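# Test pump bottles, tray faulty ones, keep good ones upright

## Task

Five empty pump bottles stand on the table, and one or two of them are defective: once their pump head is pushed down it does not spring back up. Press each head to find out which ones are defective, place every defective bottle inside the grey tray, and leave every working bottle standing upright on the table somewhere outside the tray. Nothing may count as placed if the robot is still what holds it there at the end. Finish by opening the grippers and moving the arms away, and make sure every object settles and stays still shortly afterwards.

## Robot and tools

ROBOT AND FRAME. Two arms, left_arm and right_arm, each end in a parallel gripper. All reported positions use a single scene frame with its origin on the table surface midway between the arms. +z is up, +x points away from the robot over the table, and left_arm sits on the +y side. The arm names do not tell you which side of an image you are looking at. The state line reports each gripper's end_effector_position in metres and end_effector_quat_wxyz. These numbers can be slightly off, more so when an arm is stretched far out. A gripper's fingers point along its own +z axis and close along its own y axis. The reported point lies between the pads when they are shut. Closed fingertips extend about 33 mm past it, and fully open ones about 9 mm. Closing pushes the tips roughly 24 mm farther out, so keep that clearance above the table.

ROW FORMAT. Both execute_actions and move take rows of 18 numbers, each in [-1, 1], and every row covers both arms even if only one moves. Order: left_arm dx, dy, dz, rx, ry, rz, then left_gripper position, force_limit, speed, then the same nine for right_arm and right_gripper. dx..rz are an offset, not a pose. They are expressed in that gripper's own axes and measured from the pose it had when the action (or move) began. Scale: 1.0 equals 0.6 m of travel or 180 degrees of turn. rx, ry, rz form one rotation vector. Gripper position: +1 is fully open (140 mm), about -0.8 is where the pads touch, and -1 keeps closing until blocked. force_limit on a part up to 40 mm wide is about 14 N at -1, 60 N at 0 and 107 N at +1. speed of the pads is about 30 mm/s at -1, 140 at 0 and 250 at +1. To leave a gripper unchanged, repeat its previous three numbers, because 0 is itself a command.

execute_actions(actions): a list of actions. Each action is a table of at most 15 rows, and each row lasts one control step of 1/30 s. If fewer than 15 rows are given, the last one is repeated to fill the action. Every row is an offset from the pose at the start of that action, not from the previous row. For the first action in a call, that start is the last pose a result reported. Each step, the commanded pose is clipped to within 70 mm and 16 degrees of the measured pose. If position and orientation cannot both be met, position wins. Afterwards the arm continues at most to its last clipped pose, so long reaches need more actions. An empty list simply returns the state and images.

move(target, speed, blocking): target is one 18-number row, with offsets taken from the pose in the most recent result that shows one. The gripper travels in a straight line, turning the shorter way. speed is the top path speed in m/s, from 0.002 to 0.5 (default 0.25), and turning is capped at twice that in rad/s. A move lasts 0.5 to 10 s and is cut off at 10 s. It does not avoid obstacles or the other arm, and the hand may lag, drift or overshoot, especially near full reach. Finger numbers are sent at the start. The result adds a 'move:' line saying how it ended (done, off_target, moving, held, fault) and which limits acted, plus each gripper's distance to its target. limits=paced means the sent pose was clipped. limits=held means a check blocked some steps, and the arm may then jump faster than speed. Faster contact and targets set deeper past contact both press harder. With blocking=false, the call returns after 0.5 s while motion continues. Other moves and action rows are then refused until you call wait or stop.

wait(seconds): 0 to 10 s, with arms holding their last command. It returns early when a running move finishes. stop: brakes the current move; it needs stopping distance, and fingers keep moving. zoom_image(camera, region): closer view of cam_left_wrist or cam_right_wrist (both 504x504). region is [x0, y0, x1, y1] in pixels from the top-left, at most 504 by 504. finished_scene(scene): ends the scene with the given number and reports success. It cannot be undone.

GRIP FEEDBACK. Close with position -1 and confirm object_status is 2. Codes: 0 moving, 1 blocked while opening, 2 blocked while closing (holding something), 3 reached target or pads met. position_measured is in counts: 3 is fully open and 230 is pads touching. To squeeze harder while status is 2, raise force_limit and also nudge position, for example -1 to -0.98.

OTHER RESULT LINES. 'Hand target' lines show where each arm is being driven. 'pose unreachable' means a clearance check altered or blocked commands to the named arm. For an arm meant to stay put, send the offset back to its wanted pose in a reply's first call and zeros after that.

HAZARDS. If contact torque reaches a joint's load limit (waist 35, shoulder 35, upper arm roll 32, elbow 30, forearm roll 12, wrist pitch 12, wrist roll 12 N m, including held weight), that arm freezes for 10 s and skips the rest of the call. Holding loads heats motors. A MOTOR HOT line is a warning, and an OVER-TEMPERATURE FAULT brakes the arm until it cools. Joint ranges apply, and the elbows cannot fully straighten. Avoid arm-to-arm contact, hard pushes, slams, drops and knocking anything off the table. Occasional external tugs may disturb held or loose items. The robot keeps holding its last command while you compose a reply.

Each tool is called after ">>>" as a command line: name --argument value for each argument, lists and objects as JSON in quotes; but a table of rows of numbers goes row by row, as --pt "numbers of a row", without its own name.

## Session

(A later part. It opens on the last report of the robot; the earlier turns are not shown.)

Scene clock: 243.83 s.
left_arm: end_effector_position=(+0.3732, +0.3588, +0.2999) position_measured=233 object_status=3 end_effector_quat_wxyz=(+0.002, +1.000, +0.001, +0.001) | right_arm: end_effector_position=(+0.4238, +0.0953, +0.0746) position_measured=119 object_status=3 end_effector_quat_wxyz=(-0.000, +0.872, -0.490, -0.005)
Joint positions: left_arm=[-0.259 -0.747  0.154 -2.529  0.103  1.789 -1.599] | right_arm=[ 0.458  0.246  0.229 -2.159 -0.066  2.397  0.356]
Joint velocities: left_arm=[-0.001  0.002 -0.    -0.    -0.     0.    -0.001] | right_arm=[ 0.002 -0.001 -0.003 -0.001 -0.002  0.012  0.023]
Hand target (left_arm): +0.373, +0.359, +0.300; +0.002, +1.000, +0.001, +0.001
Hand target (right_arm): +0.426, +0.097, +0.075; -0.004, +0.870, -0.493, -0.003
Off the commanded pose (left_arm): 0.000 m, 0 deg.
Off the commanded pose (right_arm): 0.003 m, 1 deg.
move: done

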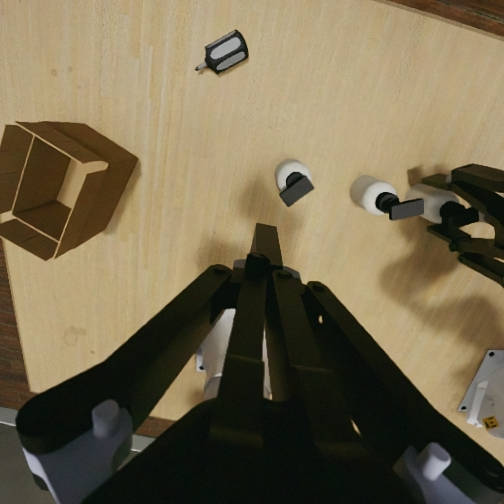

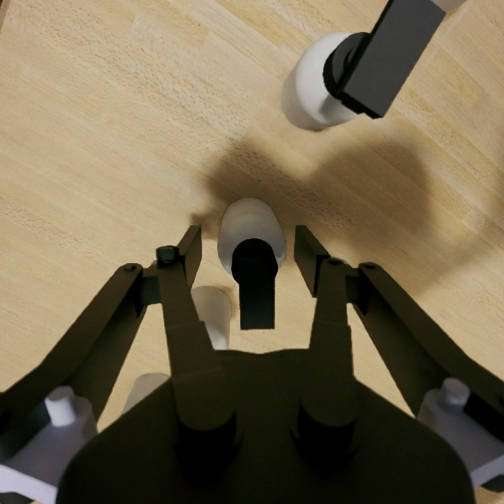

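>>> execute_actions --actions '[[[0,0,0,0,0,0,-1,0,1, 0.002,0.003,0,0,0,0,-1,0,0]]]'

Scene clock: 248.97 s.
left_arm: end_effector_position=(+0.3732, +0.3588, +0.2999) position_measured=233 object_status=3 end_effector_quat_wxyz=(+0.002, +1.000, +0.001, +0.001) | right_arm: end_effector_position=(+0.4234, +0.0942, +0.0752) position_measured=160 object_status=2 end_effector_quat_wxyz=(-0.001, +0.871, -0.491, -0.004)
Joint positions: left_arm=[-0.259 -0.747  0.154 -2.529  0.103  1.789 -1.599] | right_arm=[ 0.458  0.241  0.229 -2.164 -0.067  2.399  0.359]
Joint velocities: left_arm=[ 0.    -0.001 -0.001 -0.001 -0.001 -0.     0.002] | right_arm=[ 0.002  0.001  0.001 -0.     0.    -0.    -0.004]
Hand target (left_arm): +0.373, +0.359, +0.300; +0.002, +1.000, +0.001, +0.001
Hand target (right_arm): +0.423, +0.093, +0.075; -0.000, +0.872, -0.490, -0.005
Off the commanded pose (left_arm): 0.000 m, 0 deg.
Off the commanded pose (right_arm): 0.001 m, 0 deg.

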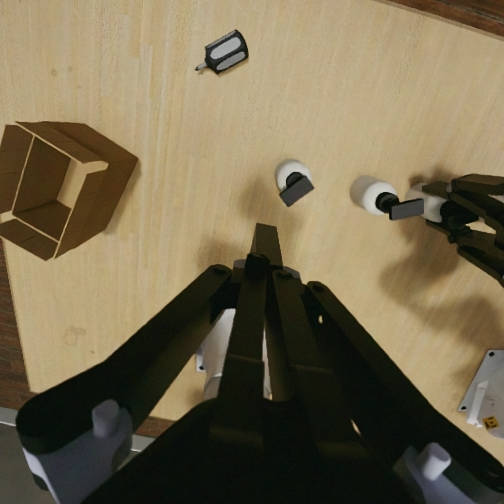

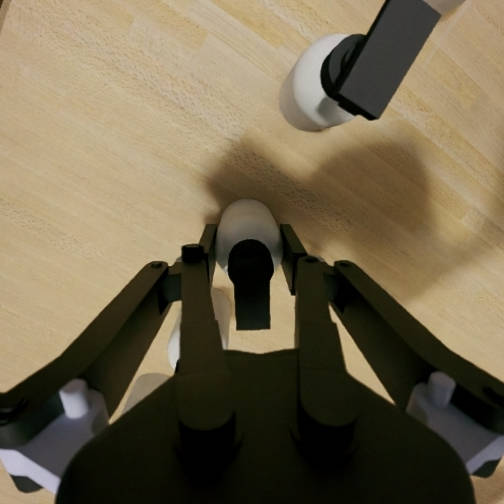

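>>> move --target '[0,0,0,0,0,0,-1,0,1, 0.0445,-0.0412,-0.267,0,0,-0.139,-1,0,0]' --speed 0.35

Scene clock: 258.30 s.
left_arm: end_effector_position=(+0.3732, +0.3588, +0.2999) position_measured=233 object_status=3 end_effector_quat_wxyz=(+0.002, +1.000, +0.001, +0.001) | right_arm: end_effector_position=(+0.4601, +0.0828, +0.2349) position_measured=160 object_status=2 end_effector_quat_wxyz=(-0.003, +0.955, -0.296, -0.002)
Joint positions: left_arm=[-0.259 -0.747  0.154 -2.529  0.103  1.789 -1.599] | right_arm=[ 0.378  0.081  0.253 -1.931 -0.016  2.012 -0.16 ]
Joint velocities: left_arm=[ 0.001  0.    -0.001 -0.    -0.001  0.    -0.001] | right_arm=[ 0.001 -0.001 -0.001  0.002  0.001 -0.003 -0.029]
Hand target (left_arm): +0.373, +0.359, +0.300; +0.002, +1.000, +0.001, +0.001
Hand target (right_arm): +0.459, +0.083, +0.235; -0.002, +0.957, -0.290, -0.004
Off the commanded pose (left_arm): 0.000 m, 0 deg.
Off the commanded pose (right_arm): 0.001 m, 1 deg.
move: done

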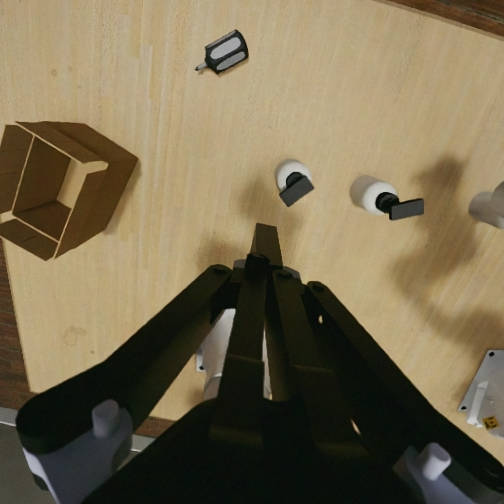

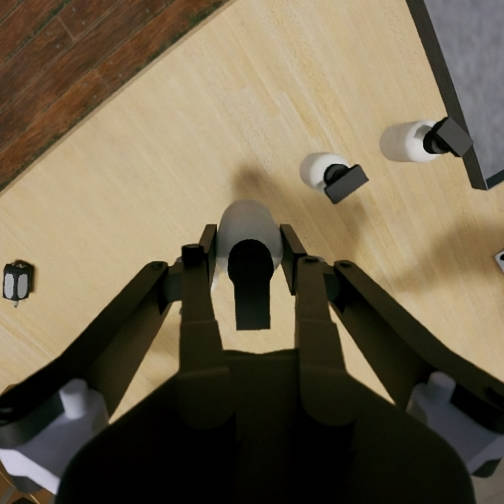

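>>> move --target '[0,0,0,0,0,0,-1,0,1, 0.4342,0.5163,0.0417,0,0,-0.247,-1,0,0]' --speed 0.4

Scene clock: 268.07 s.
left_arm: end_effector_position=(+0.3732, +0.3588, +0.2999) position_measured=233 object_status=3 end_effector_quat_wxyz=(+0.002, +1.000, +0.001, +0.001) | right_arm: end_effector_position=(+0.4976, -0.3183, +0.2066) position_measured=160 object_status=2 end_effector_quat_wxyz=(-0.005, +0.997, +0.081, -0.000)
Joint positions: left_arm=[-0.259 -0.747  0.154 -2.529  0.103  1.789 -1.599] | right_arm=[ 0.373 -0.348 -0.495 -2.432 -0.178  2.116 -1.561]
Joint velocities: left_arm=[ 0.001  0.001  0.     0.     0.001  0.001 -0.001] | right_arm=[ 0.     0.    -0.001 -0.    -0.    -0.001 -0.032]
Hand target (left_arm): +0.373, +0.359, +0.300; +0.002, +1.000, +0.001, +0.001
Hand target (right_arm): +0.498, -0.320, +0.208; -0.004, +0.996, +0.088, -0.000
Off the commanded pose (left_arm): 0.000 m, 0 deg.
Off the commanded pose (right_arm): 0.003 m, 1 deg.
move: done; limits=paced

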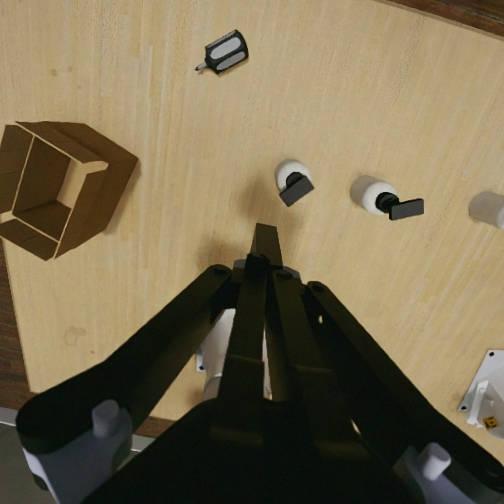

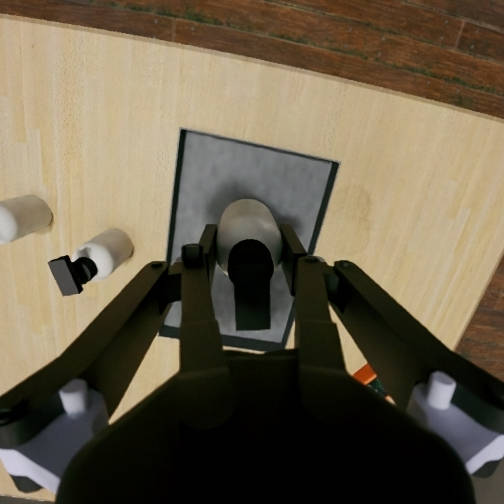

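>>> move --target '[0,0,0,0,0,0,-1,0,1, 0.003,0.002,0.1977,-0.003,0,0,-1,0,0]' --speed 0.25

Scene clock: 273.03 s.
left_arm: end_effector_position=(+0.3732, +0.3588, +0.2999) position_measured=233 object_status=3 end_effector_quat_wxyz=(+0.002, +1.000, +0.001, +0.001) | right_arm: end_effector_position=(+0.4973, -0.3191, +0.0876) position_measured=160 object_status=2 end_effector_quat_wxyz=(+0.001, +0.997, +0.078, -0.003)
Joint positions: left_arm=[-0.259 -0.747  0.154 -2.529  0.103  1.789 -1.599] | right_arm=[ 0.4   -0.118 -0.551 -2.569 -0.103  2.461 -1.619]
Joint velocities: left_arm=[ 0.001 -0.     0.001 -0.001 -0.     0.     0.001] | right_arm=[ 0.     0.002  0.002  0.001  0.004  0.012 -0.018]
Hand target (left_arm): +0.373, +0.359, +0.300; +0.002, +1.000, +0.001, +0.001
Hand target (right_arm): +0.500, -0.319, +0.088; +0.000, +0.997, +0.080, +0.000
Off the commanded pose (left_arm): 0.000 m, 0 deg.
Off the commanded pose (right_arm): 0.002 m, 1 deg.
move: done

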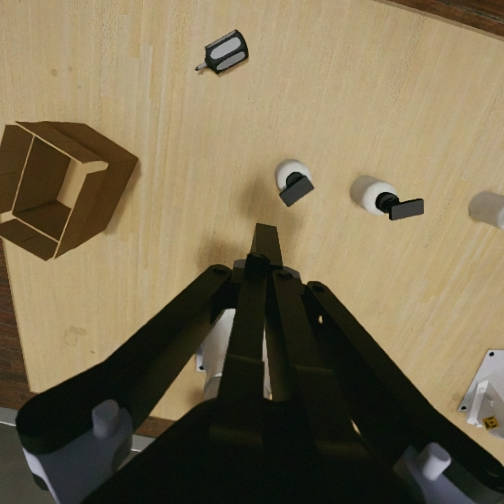

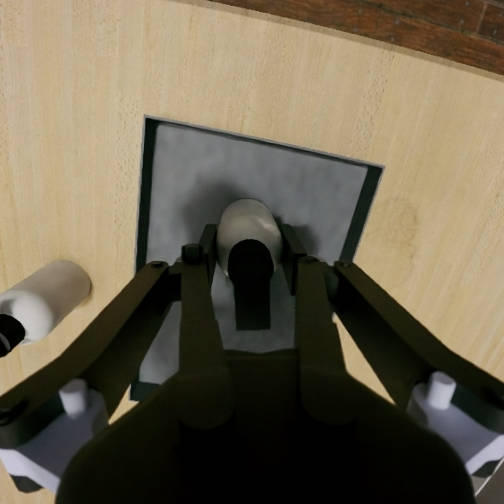

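>>> move --target '[0,0,0,0,0,0,-1,0,1, 0.003,0,0.0185,0,0.002,0,-1,0,0]' --speed 0.03

Scene clock: 274.67 s.
left_arm: end_effector_position=(+0.3732, +0.3588, +0.2999) position_measured=233 object_status=3 end_effector_quat_wxyz=(+0.002, +1.000, +0.001, +0.001) | right_arm: end_effector_position=(+0.4983, -0.3198, +0.0772) position_measured=160 object_status=2 end_effector_quat_wxyz=(+0.003, +0.997, +0.076, -0.002)
Joint positions: left_arm=[-0.259 -0.747  0.154 -2.529  0.103  1.789 -1.599] | right_arm=[ 0.401 -0.089 -0.551 -2.575 -0.086  2.495 -1.629]
Joint velocities: left_arm=[ 0.001 -0.    -0.    -0.     0.001  0.001 -0.001] | right_arm=[-0.001  0.002  0.001 -0.     0.008  0.018 -0.008]
Hand target (left_arm): +0.373, +0.359, +0.300; +0.002, +1.000, +0.001, +0.001
Hand target (right_arm): +0.499, -0.319, +0.077; +0.001, +0.997, +0.078, +0.000
Off the commanded pose (left_arm): 0.000 m, 0 deg.
Off the commanded pose (right_arm): 0.001 m, 0 deg.
move: done

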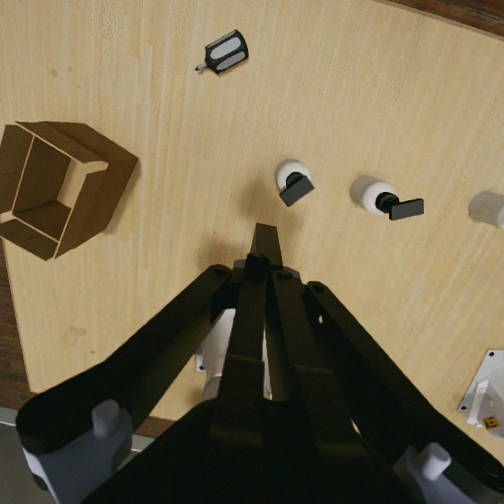

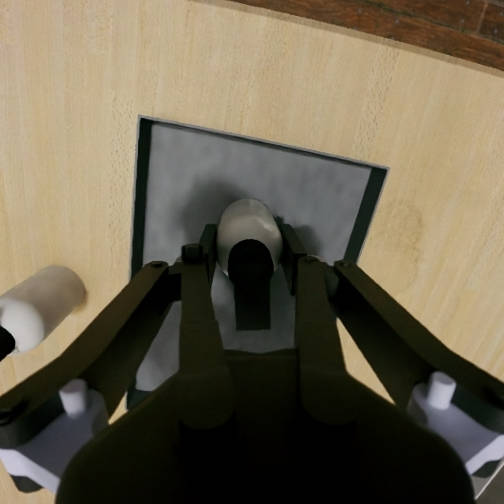

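>>> execute_actions --actions '[[[0,0,0,0,0,0,-1,0,1, 0,0,0.001,0,0,0,0.08,0,0.3]]]'

Scene clock: 277.07 s.
left_arm: end_effector_position=(+0.3732, +0.3588, +0.2999) position_measured=233 object_status=3 end_effector_quat_wxyz=(+0.002, +1.000, +0.001, +0.001) | right_arm: end_effector_position=(+0.4991, -0.3196, +0.0773) position_measured=119 object_status=3 end_effector_quat_wxyz=(+0.003, +0.997, +0.077, -0.000)
Joint positions: left_arm=[-0.259 -0.747  0.154 -2.529  0.103  1.789 -1.599] | right_arm=[ 0.401 -0.088 -0.551 -2.575 -0.085  2.498 -1.631]
Joint velocities: left_arm=[-0.001 -0.002  0.     0.001 -0.001  0.001 -0.002] | right_arm=[-0.001  0.     0.001 -0.    -0.    -0.     0.001]
Hand target (left_arm): +0.373, +0.359, +0.300; +0.002, +1.000, +0.001, +0.001
Hand target (right_arm): +0.498, -0.320, +0.077; +0.003, +0.997, +0.076, -0.002
Off the commanded pose (left_arm): 0.000 m, 0 deg.
Off the commanded pose (right_arm): 0.001 m, 0 deg.

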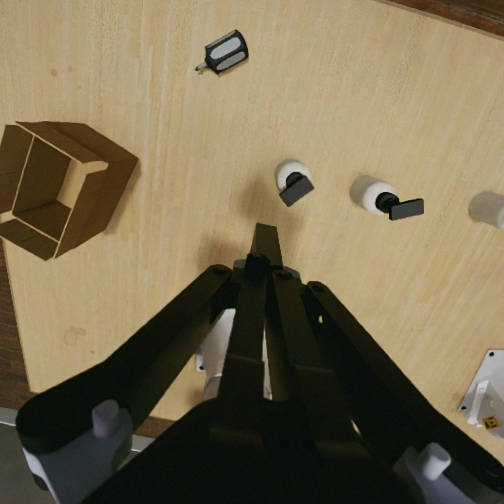

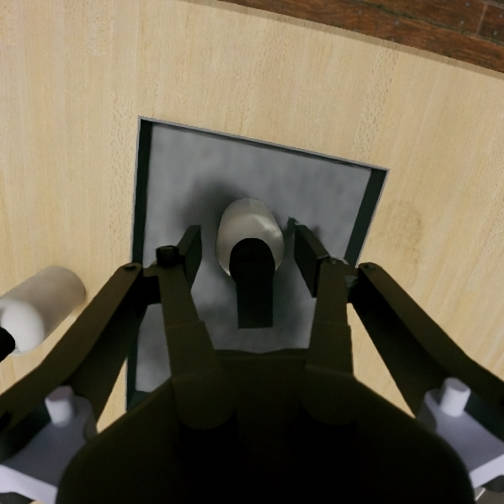

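>>> move --target '[0,0,0,0,0,0,-1,0,1, -0.08,0,-0.175,0,0,0,0.08,0,0.3]' --speed 0.35

Scene clock: 279.97 s.
left_arm: end_effector_position=(+0.3732, +0.3588, +0.2999) position_measured=233 object_status=3 end_effector_quat_wxyz=(+0.002, +1.000, +0.001, +0.001) | right_arm: end_effector_position=(+0.4541, -0.3253, +0.1831) position_measured=119 object_status=3 end_effector_quat_wxyz=(+0.001, +0.997, +0.081, +0.003)
Joint positions: left_arm=[-0.259 -0.747  0.154 -2.529  0.103  1.789 -1.599] | right_arm=[ 0.297 -0.464 -0.44  -2.601 -0.235  2.168 -1.527]
Joint velocities: left_arm=[-0.    -0.001  0.     0.001 -0.     0.001 -0.001] | right_arm=[-0.003 -0.001  0.002 -0.001 -0.001 -0.01   0.012]
Hand target (left_arm): +0.373, +0.359, +0.300; +0.002, +1.000, +0.001, +0.001
Hand target (right_arm): +0.452, -0.326, +0.182; +0.002, +0.997, +0.078, -0.001
Off the commanded pose (left_arm): 0.000 m, 0 deg.
Off the commanded pose (right_arm): 0.003 m, 1 deg.
move: done

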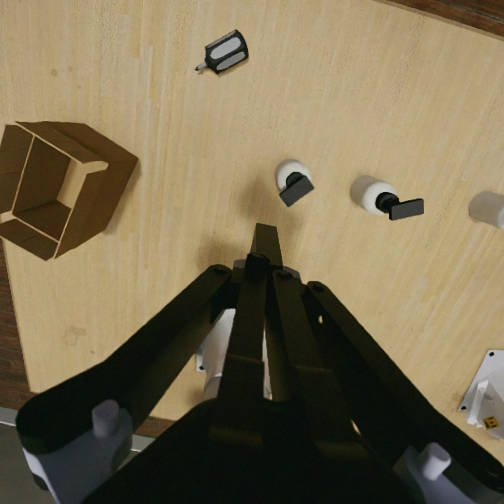

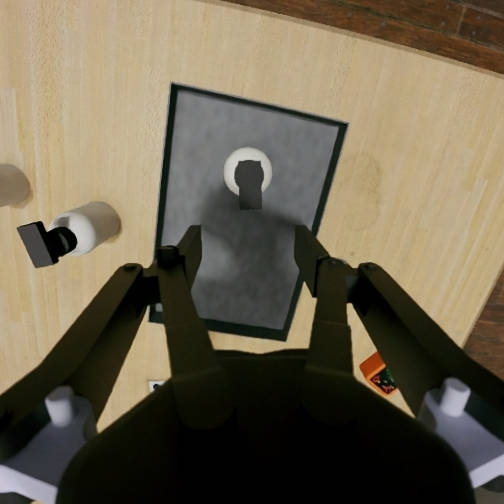

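>>> zoom_image --camera "cam_right_wrist" --region '[0, 180, 140, 290]'

Region (0, 180, 140, 290) of cam_right_wrist's 504x504 image, scaled by 3.600, with more detail than that image has; it fills the top 396 rows of this view, and the rest is white.

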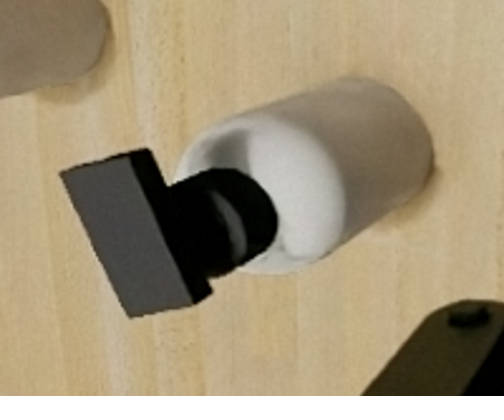

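>>> move --target '[0,0,0,0,0,0,-1,0,1, -0.036,-0.317,0.003,0,-0.002,-0.087,0.08,0,0.3]' --speed 0.4

Scene clock: 286.90 s.
left_arm: end_effector_position=(+0.3732, +0.3588, +0.2999) position_measured=233 object_status=3 end_effector_quat_wxyz=(+0.002, +1.000, +0.001, +0.001) | right_arm: end_effector_position=(+0.4018, -0.1431, +0.1792) position_measured=119 object_status=3 end_effector_quat_wxyz=(+0.004, +0.975, +0.222, -0.004)
Joint positions: left_arm=[-0.259 -0.747  0.154 -2.529  0.103  1.789 -1.599] | right_arm=[ 0.538 -0.424 -0.202 -2.608 -0.107  2.18  -1.43 ]
Joint velocities: left_arm=[ 0.001 -0.     0.001 -0.001  0.    -0.001 -0.   ] | right_arm=[ 0.002  0.001 -0.001 -0.     0.003  0.002  0.028]
Hand target (left_arm): +0.373, +0.359, +0.300; +0.002, +1.000, +0.001, +0.001
Hand target (right_arm): +0.403, -0.141, +0.180; +0.001, +0.976, +0.216, -0.001
Off the commanded pose (left_arm): 0.000 m, 0 deg.
Off the commanded pose (right_arm): 0.003 m, 1 deg.
move: done

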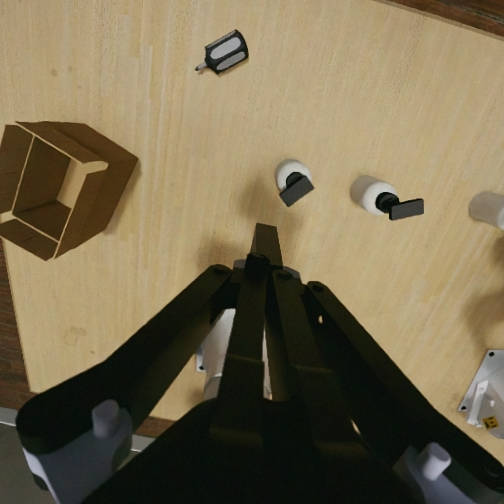

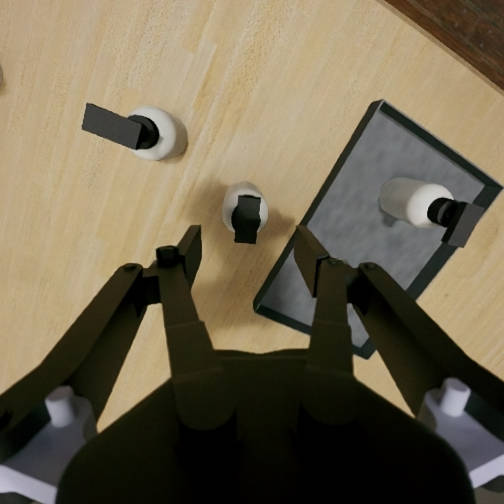

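>>> zoom_image --camera "cam_right_wrist" --region '[170, 160, 330, 290]'

>>> zoom_image --camera "cam_right_wrist" --region '[370, 160, 504, 270]'

>>> zoom_image --camera "cam_right_wrist" --region '[70, 85, 204, 185]'

Region (170, 160, 330, 290) of cam_right_wrist's 504x504 image, scaled by 3.150, with more detail than that image has; it fills the top 410 rows of this view, and the rest is white.

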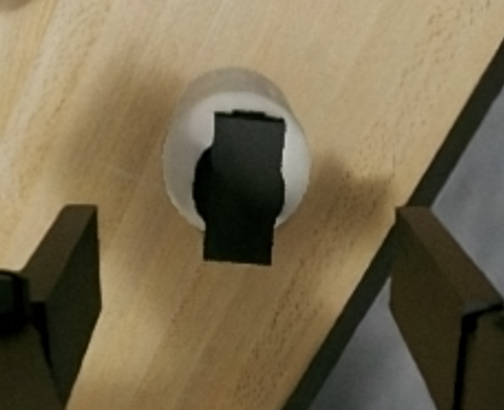

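Region (370, 160, 504, 270) of cam_right_wrist's 504x504 image, scaled by 3.761, with more detail than that image has; it fills the top 414 rows of this view, and the rest is white.

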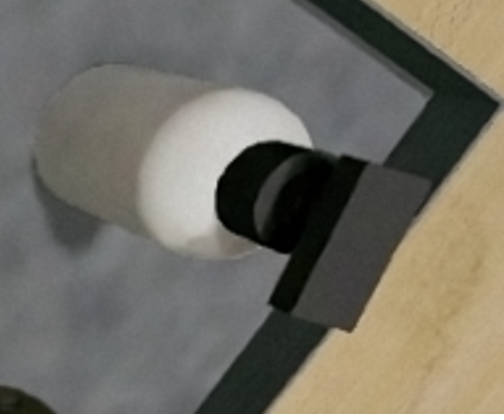

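Region (70, 85, 204, 185) of cam_right_wrist's 504x504 image, scaled by 3.761, with more detail than that image has; it fills the top 376 rows of this view, and the rest is white.

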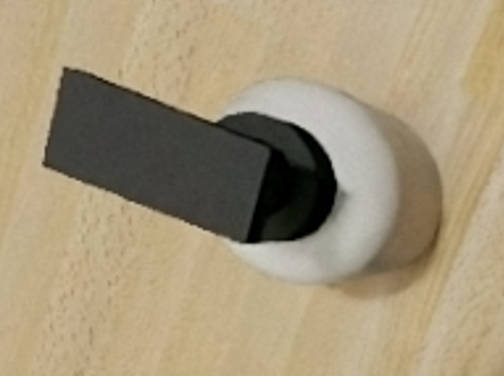

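>>> move --target '[0,0,0,0,0,0,-1,0,1, 0.004,0,0.1737,0.002,0.002,0.004,0.08,0,0.3]' --speed 0.2

Scene clock: 294.73 s.
left_arm: end_effector_position=(+0.3732, +0.3588, +0.2999) position_measured=233 object_status=3 end_effector_quat_wxyz=(+0.002, +1.000, +0.001, +0.001) | right_arm: end_effector_position=(+0.4026, -0.1447, +0.0750) position_measured=119 object_status=3 end_effector_quat_wxyz=(+0.003, +0.977, +0.215, -0.003)
Joint positions: left_arm=[-0.259 -0.747  0.154 -2.529  0.103  1.789 -1.599] | right_arm=[ 0.547 -0.208 -0.234 -2.725 -0.088  2.515 -1.44 ]
Joint velocities: left_arm=[ 0.     0.001 -0.001 -0.001  0.001 -0.    -0.   ] | right_arm=[ 0.001  0.001  0.     0.     0.001  0.013 -0.007]
Hand target (left_arm): +0.373, +0.359, +0.300; +0.002, +1.000, +0.001, +0.001
Hand target (right_arm): +0.404, -0.144, +0.075; +0.000, +0.976, +0.216, -0.001
Off the commanded pose (left_arm): 0.000 m, 0 deg.
Off the commanded pose (right_arm): 0.002 m, 0 deg.
move: done

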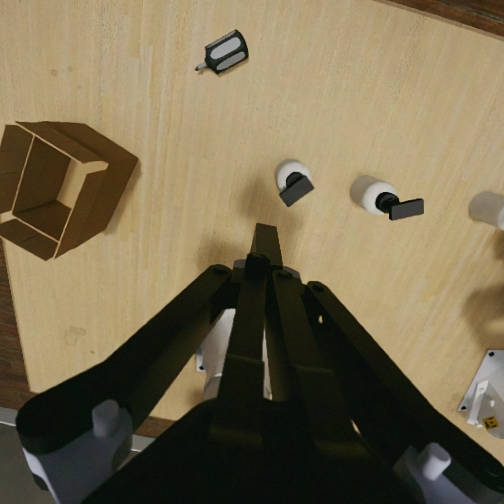

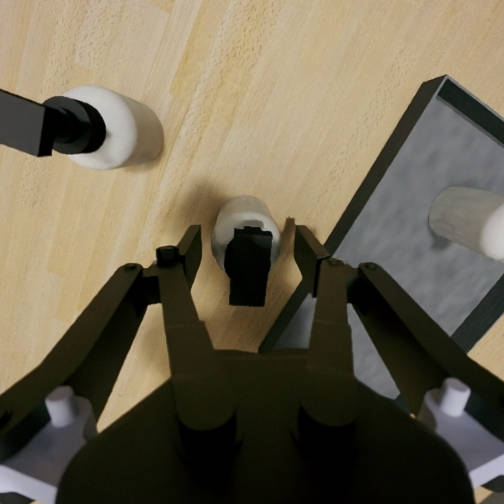

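>>> execute_actions --actions '[[[0,0,0,0,0,0,-1,0,1, 0.006,-0.002,0,0.001,0.001,0,-1,0,0]]]'

Scene clock: 297.27 s.
left_arm: end_effector_position=(+0.3732, +0.3588, +0.2999) position_measured=233 object_status=3 end_effector_quat_wxyz=(+0.002, +1.000, +0.001, +0.001) | right_arm: end_effector_position=(+0.4047, -0.1433, +0.0748) position_measured=160 object_status=2 end_effector_quat_wxyz=(+0.002, +0.977, +0.215, -0.002)
Joint positions: left_arm=[-0.259 -0.747  0.154 -2.529  0.103  1.789 -1.599] | right_arm=[ 0.548 -0.201 -0.234 -2.719 -0.084  2.517 -1.442]
Joint velocities: left_arm=[ 0.     0.001  0.001  0.001 -0.    -0.    -0.001] | right_arm=[-0.001 -0.001  0.001 -0.001 -0.001 -0.     0.001]
Hand target (left_arm): +0.373, +0.359, +0.300; +0.002, +1.000, +0.001, +0.001
Hand target (right_arm): +0.405, -0.142, +0.075; +0.001, +0.977, +0.215, -0.001
Off the commanded pose (left_arm): 0.000 m, 0 deg.
Off the commanded pose (right_arm): 0.001 m, 0 deg.

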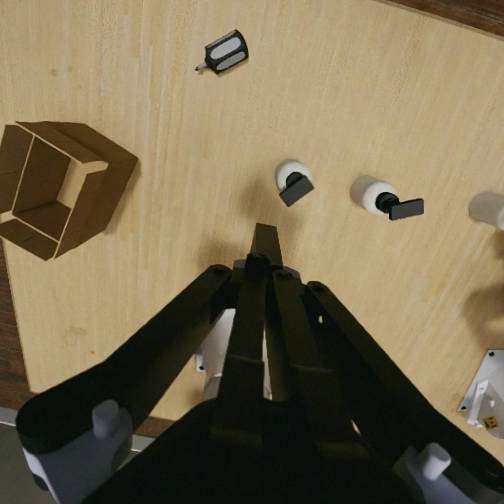

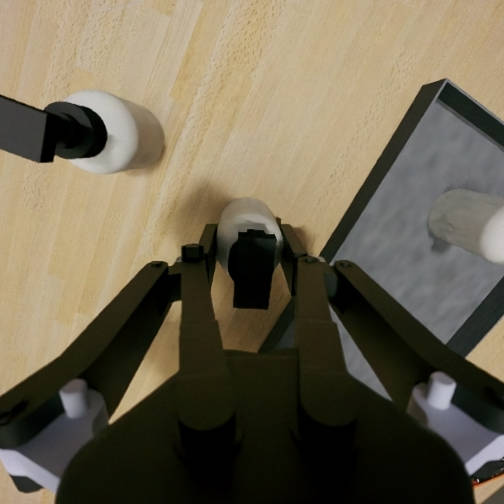

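>>> move --target '[0,0,0,0,0,0,-1,0,1, -0.0075,0.024,-0.128,0,0,0.04,-1,0,0]' --speed 0.3

Scene clock: 308.13 s.
left_arm: end_effector_position=(+0.3732, +0.3588, +0.2999) position_measured=233 object_status=3 end_effector_quat_wxyz=(+0.002, +1.000, +0.001, +0.001) | right_arm: end_effector_position=(+0.4071, -0.1572, +0.1507) position_measured=160 object_status=2 end_effector_quat_wxyz=(+0.001, +0.987, +0.158, -0.001)
Joint positions: left_arm=[-0.259 -0.747  0.154 -2.529  0.103  1.789 -1.599] | right_arm=[ 0.486 -0.388 -0.198 -2.661 -0.1    2.274 -1.346]
Joint velocities: left_arm=[ 0.     0.    -0.    -0.     0.001  0.    -0.002] | right_arm=[ 0.001 -0.001 -0.001 -0.001 -0.001 -0.011  0.018]
Hand target (left_arm): +0.373, +0.359, +0.300; +0.002, +1.000, +0.001, +0.001
Hand target (right_arm): +0.407, -0.158, +0.152; +0.002, +0.988, +0.153, -0.002
Off the commanded pose (left_arm): 0.000 m, 0 deg.
Off the commanded pose (right_arm): 0.001 m, 1 deg.
move: done

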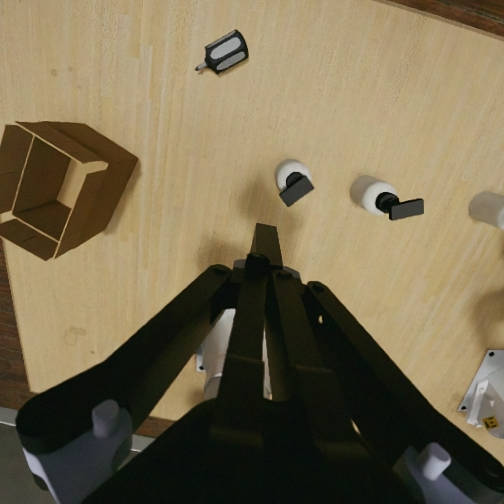

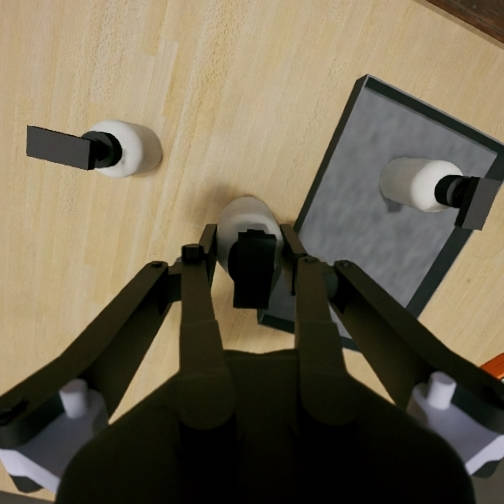

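>>> move --target '[0,0,0,0,0,0,-1,0,1, -0.0764,0.2535,0.024,0,0,0.073,-1,0,0]' --speed 0.35

Scene clock: 312.07 s.
left_arm: end_effector_position=(+0.3732, +0.3588, +0.2999) position_measured=233 object_status=3 end_effector_quat_wxyz=(+0.002, +1.000, +0.001, +0.001) | right_arm: end_effector_position=(+0.4096, -0.3155, +0.1374) position_measured=160 object_status=2 end_effector_quat_wxyz=(+0.001, +0.999, +0.037, -0.002)
Joint positions: left_arm=[-0.259 -0.747  0.154 -2.529  0.103  1.789 -1.599] | right_arm=[ 0.236 -0.519 -0.382 -2.782 -0.246  2.274 -1.407]
Joint velocities: left_arm=[-0.002  0.001 -0.001  0.001 -0.001 -0.001 -0.   ] | right_arm=[-0.    -0.001  0.    -0.    -0.007  0.    -0.026]
Hand target (left_arm): +0.373, +0.359, +0.300; +0.002, +1.000, +0.001, +0.001
Hand target (right_arm): +0.410, -0.316, +0.137; +0.001, +0.999, +0.044, -0.000
Off the commanded pose (left_arm): 0.000 m, 0 deg.
Off the commanded pose (right_arm): 0.002 m, 1 deg.
move: done

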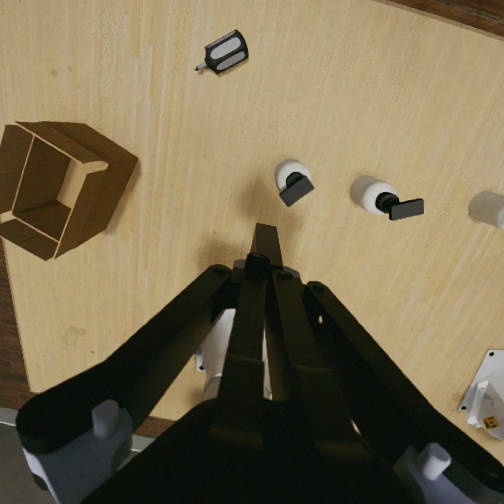

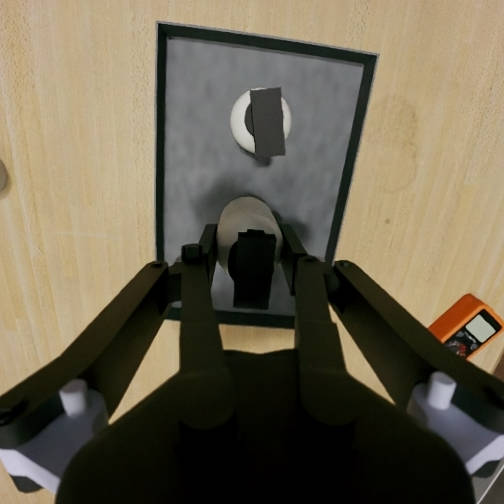

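>>> move --target '[0,0,0,0,0,0,-1,0,1, 0.002,0,0.084,0,0.001,0,-1,0,0]' --speed 0.2

Scene clock: 314.37 s.
left_arm: end_effector_position=(+0.3732, +0.3588, +0.2999) position_measured=233 object_status=3 end_effector_quat_wxyz=(+0.002, +1.000, +0.001, +0.001) | right_arm: end_effector_position=(+0.4097, -0.3163, +0.0874) position_measured=160 object_status=2 end_effector_quat_wxyz=(+0.002, +0.999, +0.035, -0.002)
Joint positions: left_arm=[-0.259 -0.747  0.154 -2.529  0.103  1.789 -1.599] | right_arm=[ 0.24  -0.391 -0.409 -2.835 -0.247  2.454 -1.415]
Joint velocities: left_arm=[ 0.    -0.001  0.001  0.     0.001 -0.     0.   ] | right_arm=[0.    0.001 0.    0.001 0.001 0.012 0.   ]
Hand target (left_arm): +0.373, +0.359, +0.300; +0.002, +1.000, +0.001, +0.001
Hand target (right_arm): +0.411, -0.316, +0.087; +0.001, +0.999, +0.036, -0.001
Off the commanded pose (left_arm): 0.000 m, 0 deg.
Off the commanded pose (right_arm): 0.001 m, 0 deg.
move: done

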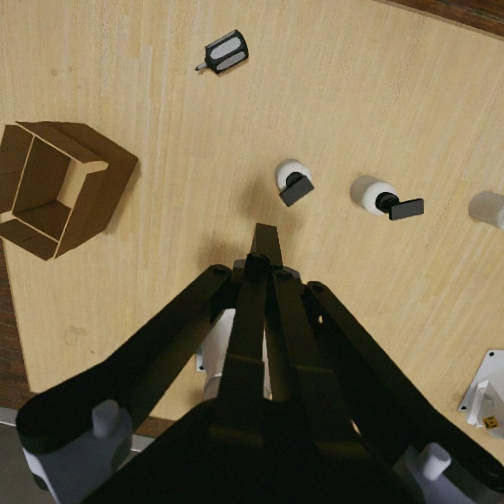

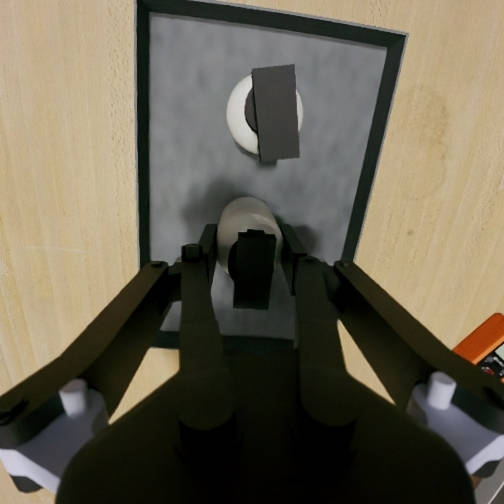

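>>> move --target '[0,0,0,0,0,0,-1,0,1, 0.002,0,0.0185,0.001,0.001,0,-1,0,0]' --speed 0.03

Scene clock: 316.00 s.
left_arm: end_effector_position=(+0.3732, +0.3588, +0.2999) position_measured=233 object_status=3 end_effector_quat_wxyz=(+0.002, +1.000, +0.001, +0.001) | right_arm: end_effector_position=(+0.4102, -0.3173, +0.0770) position_measured=160 object_status=2 end_effector_quat_wxyz=(+0.002, +0.999, +0.035, -0.003)
Joint positions: left_arm=[-0.259 -0.747  0.154 -2.529  0.103  1.789 -1.599] | right_arm=[ 0.245 -0.358 -0.42  -2.842 -0.247  2.493 -1.417]
Joint velocities: left_arm=[-0.001  0.001  0.    -0.     0.001 -0.001  0.   ] | right_arm=[ 0.005  0.    -0.005  0.001 -0.001  0.021 -0.003]
Hand target (left_arm): +0.373, +0.359, +0.300; +0.002, +1.000, +0.001, +0.001
Hand target (right_arm): +0.411, -0.316, +0.076; +0.000, +0.999, +0.035, -0.001
Off the commanded pose (left_arm): 0.000 m, 0 deg.
Off the commanded pose (right_arm): 0.001 m, 0 deg.
move: done

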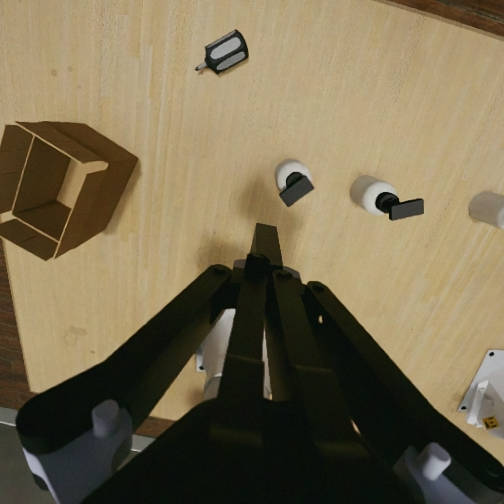

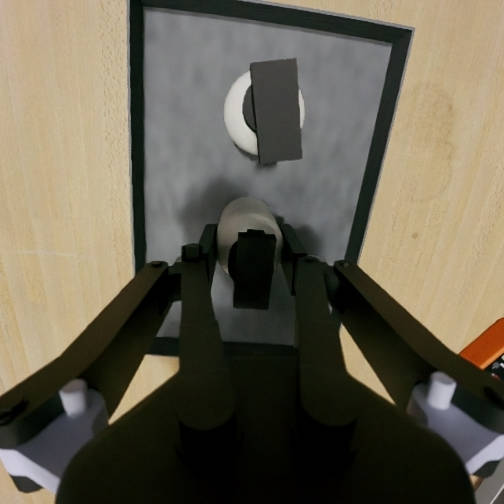

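>>> execute_actions --actions '[[[0,0,0,0,0,0,-1,0,1, 0.001,0,0.001,0,0.001,0,0.12,0,0.3]]]'

Scene clock: 318.83 s.
left_arm: end_effector_position=(+0.3732, +0.3588, +0.2999) position_measured=233 object_status=3 end_effector_quat_wxyz=(+0.002, +1.000, +0.001, +0.001) | right_arm: end_effector_position=(+0.4111, -0.3171, +0.0771) position_measured=114 object_status=3 end_effector_quat_wxyz=(+0.002, +0.999, +0.035, -0.001)
Joint positions: left_arm=[-0.259 -0.747  0.154 -2.529  0.103  1.789 -1.599] | right_arm=[ 0.246 -0.358 -0.42  -2.842 -0.247  2.497 -1.418]
Joint velocities: left_arm=[-0.     0.001  0.002  0.    -0.001  0.    -0.001] | right_arm=[ 0.001 -0.001 -0.     0.     0.002  0.     0.   ]
Hand target (left_arm): +0.373, +0.359, +0.300; +0.002, +1.000, +0.001, +0.001
Hand target (right_arm): +0.411, -0.317, +0.076; +0.002, +0.999, +0.035, -0.001
Off the commanded pose (left_arm): 0.000 m, 0 deg.
Off the commanded pose (right_arm): 0.001 m, 0 deg.

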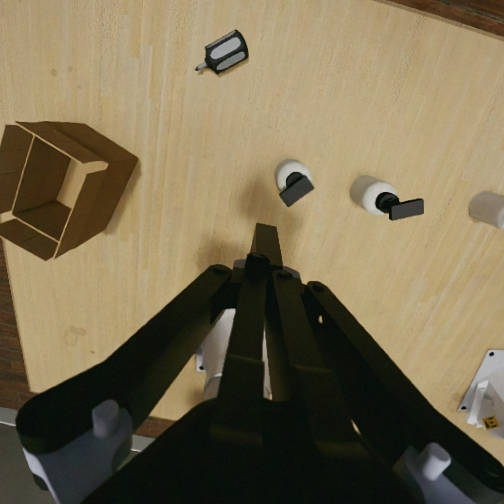

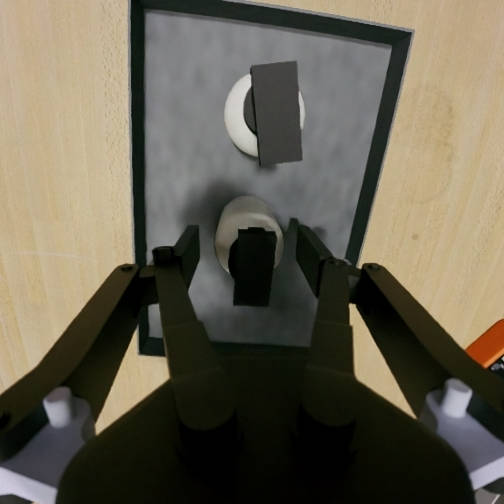

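>>> move --target '[0,0,0,0,0,0,-1,0,1, -0.03,0,-0.33,0,0,0,0.12,0,0.3]' --speed 0.35

Scene clock: 321.43 s.
left_arm: end_effector_position=(+0.3732, +0.3588, +0.2999) position_measured=233 object_status=3 end_effector_quat_wxyz=(+0.002, +1.000, +0.001, +0.001) | right_arm: end_effector_position=(+0.3948, -0.3172, +0.2743) position_measured=114 object_status=3 end_effector_quat_wxyz=(+0.002, +0.999, +0.038, +0.001)
Joint positions: left_arm=[-0.259 -0.747  0.154 -2.529  0.103  1.789 -1.599] | right_arm=[ 0.217 -0.735 -0.28  -2.57  -0.199  1.849 -1.411]
Joint velocities: left_arm=[ 0.001  0.    -0.002 -0.    -0.001 -0.     0.001] | right_arm=[ 0.    -0.001  0.    -0.001 -0.    -0.012 -0.001]
Hand target (left_arm): +0.373, +0.359, +0.300; +0.002, +1.000, +0.001, +0.001
Hand target (right_arm): +0.393, -0.316, +0.275; +0.001, +0.999, +0.036, -0.001
Off the commanded pose (left_arm): 0.000 m, 0 deg.
Off the commanded pose (right_arm): 0.002 m, 0 deg.
move: done

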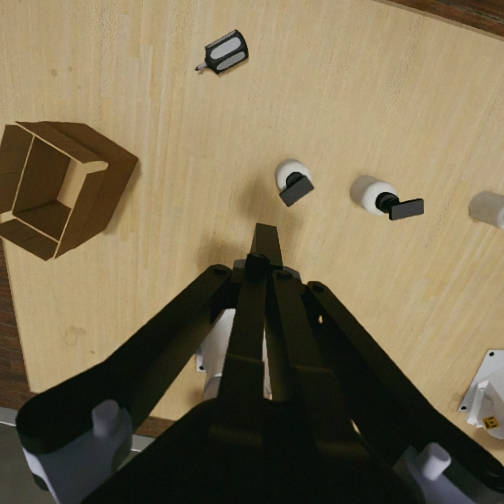

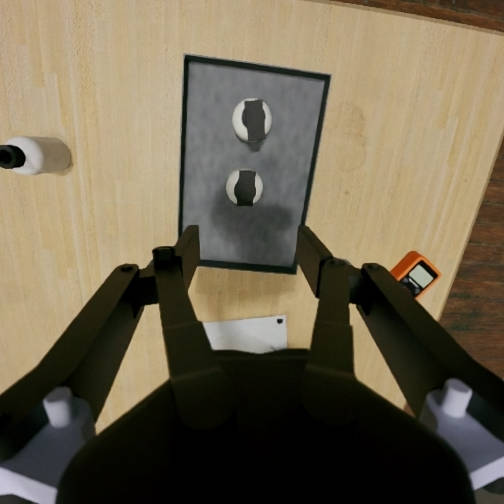

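Both faulty bottles are standing in the tray, the three good ones are upright outside it, and both arms are clear.

>>> finished_scene --scene 2

The scene is finished: the task was done.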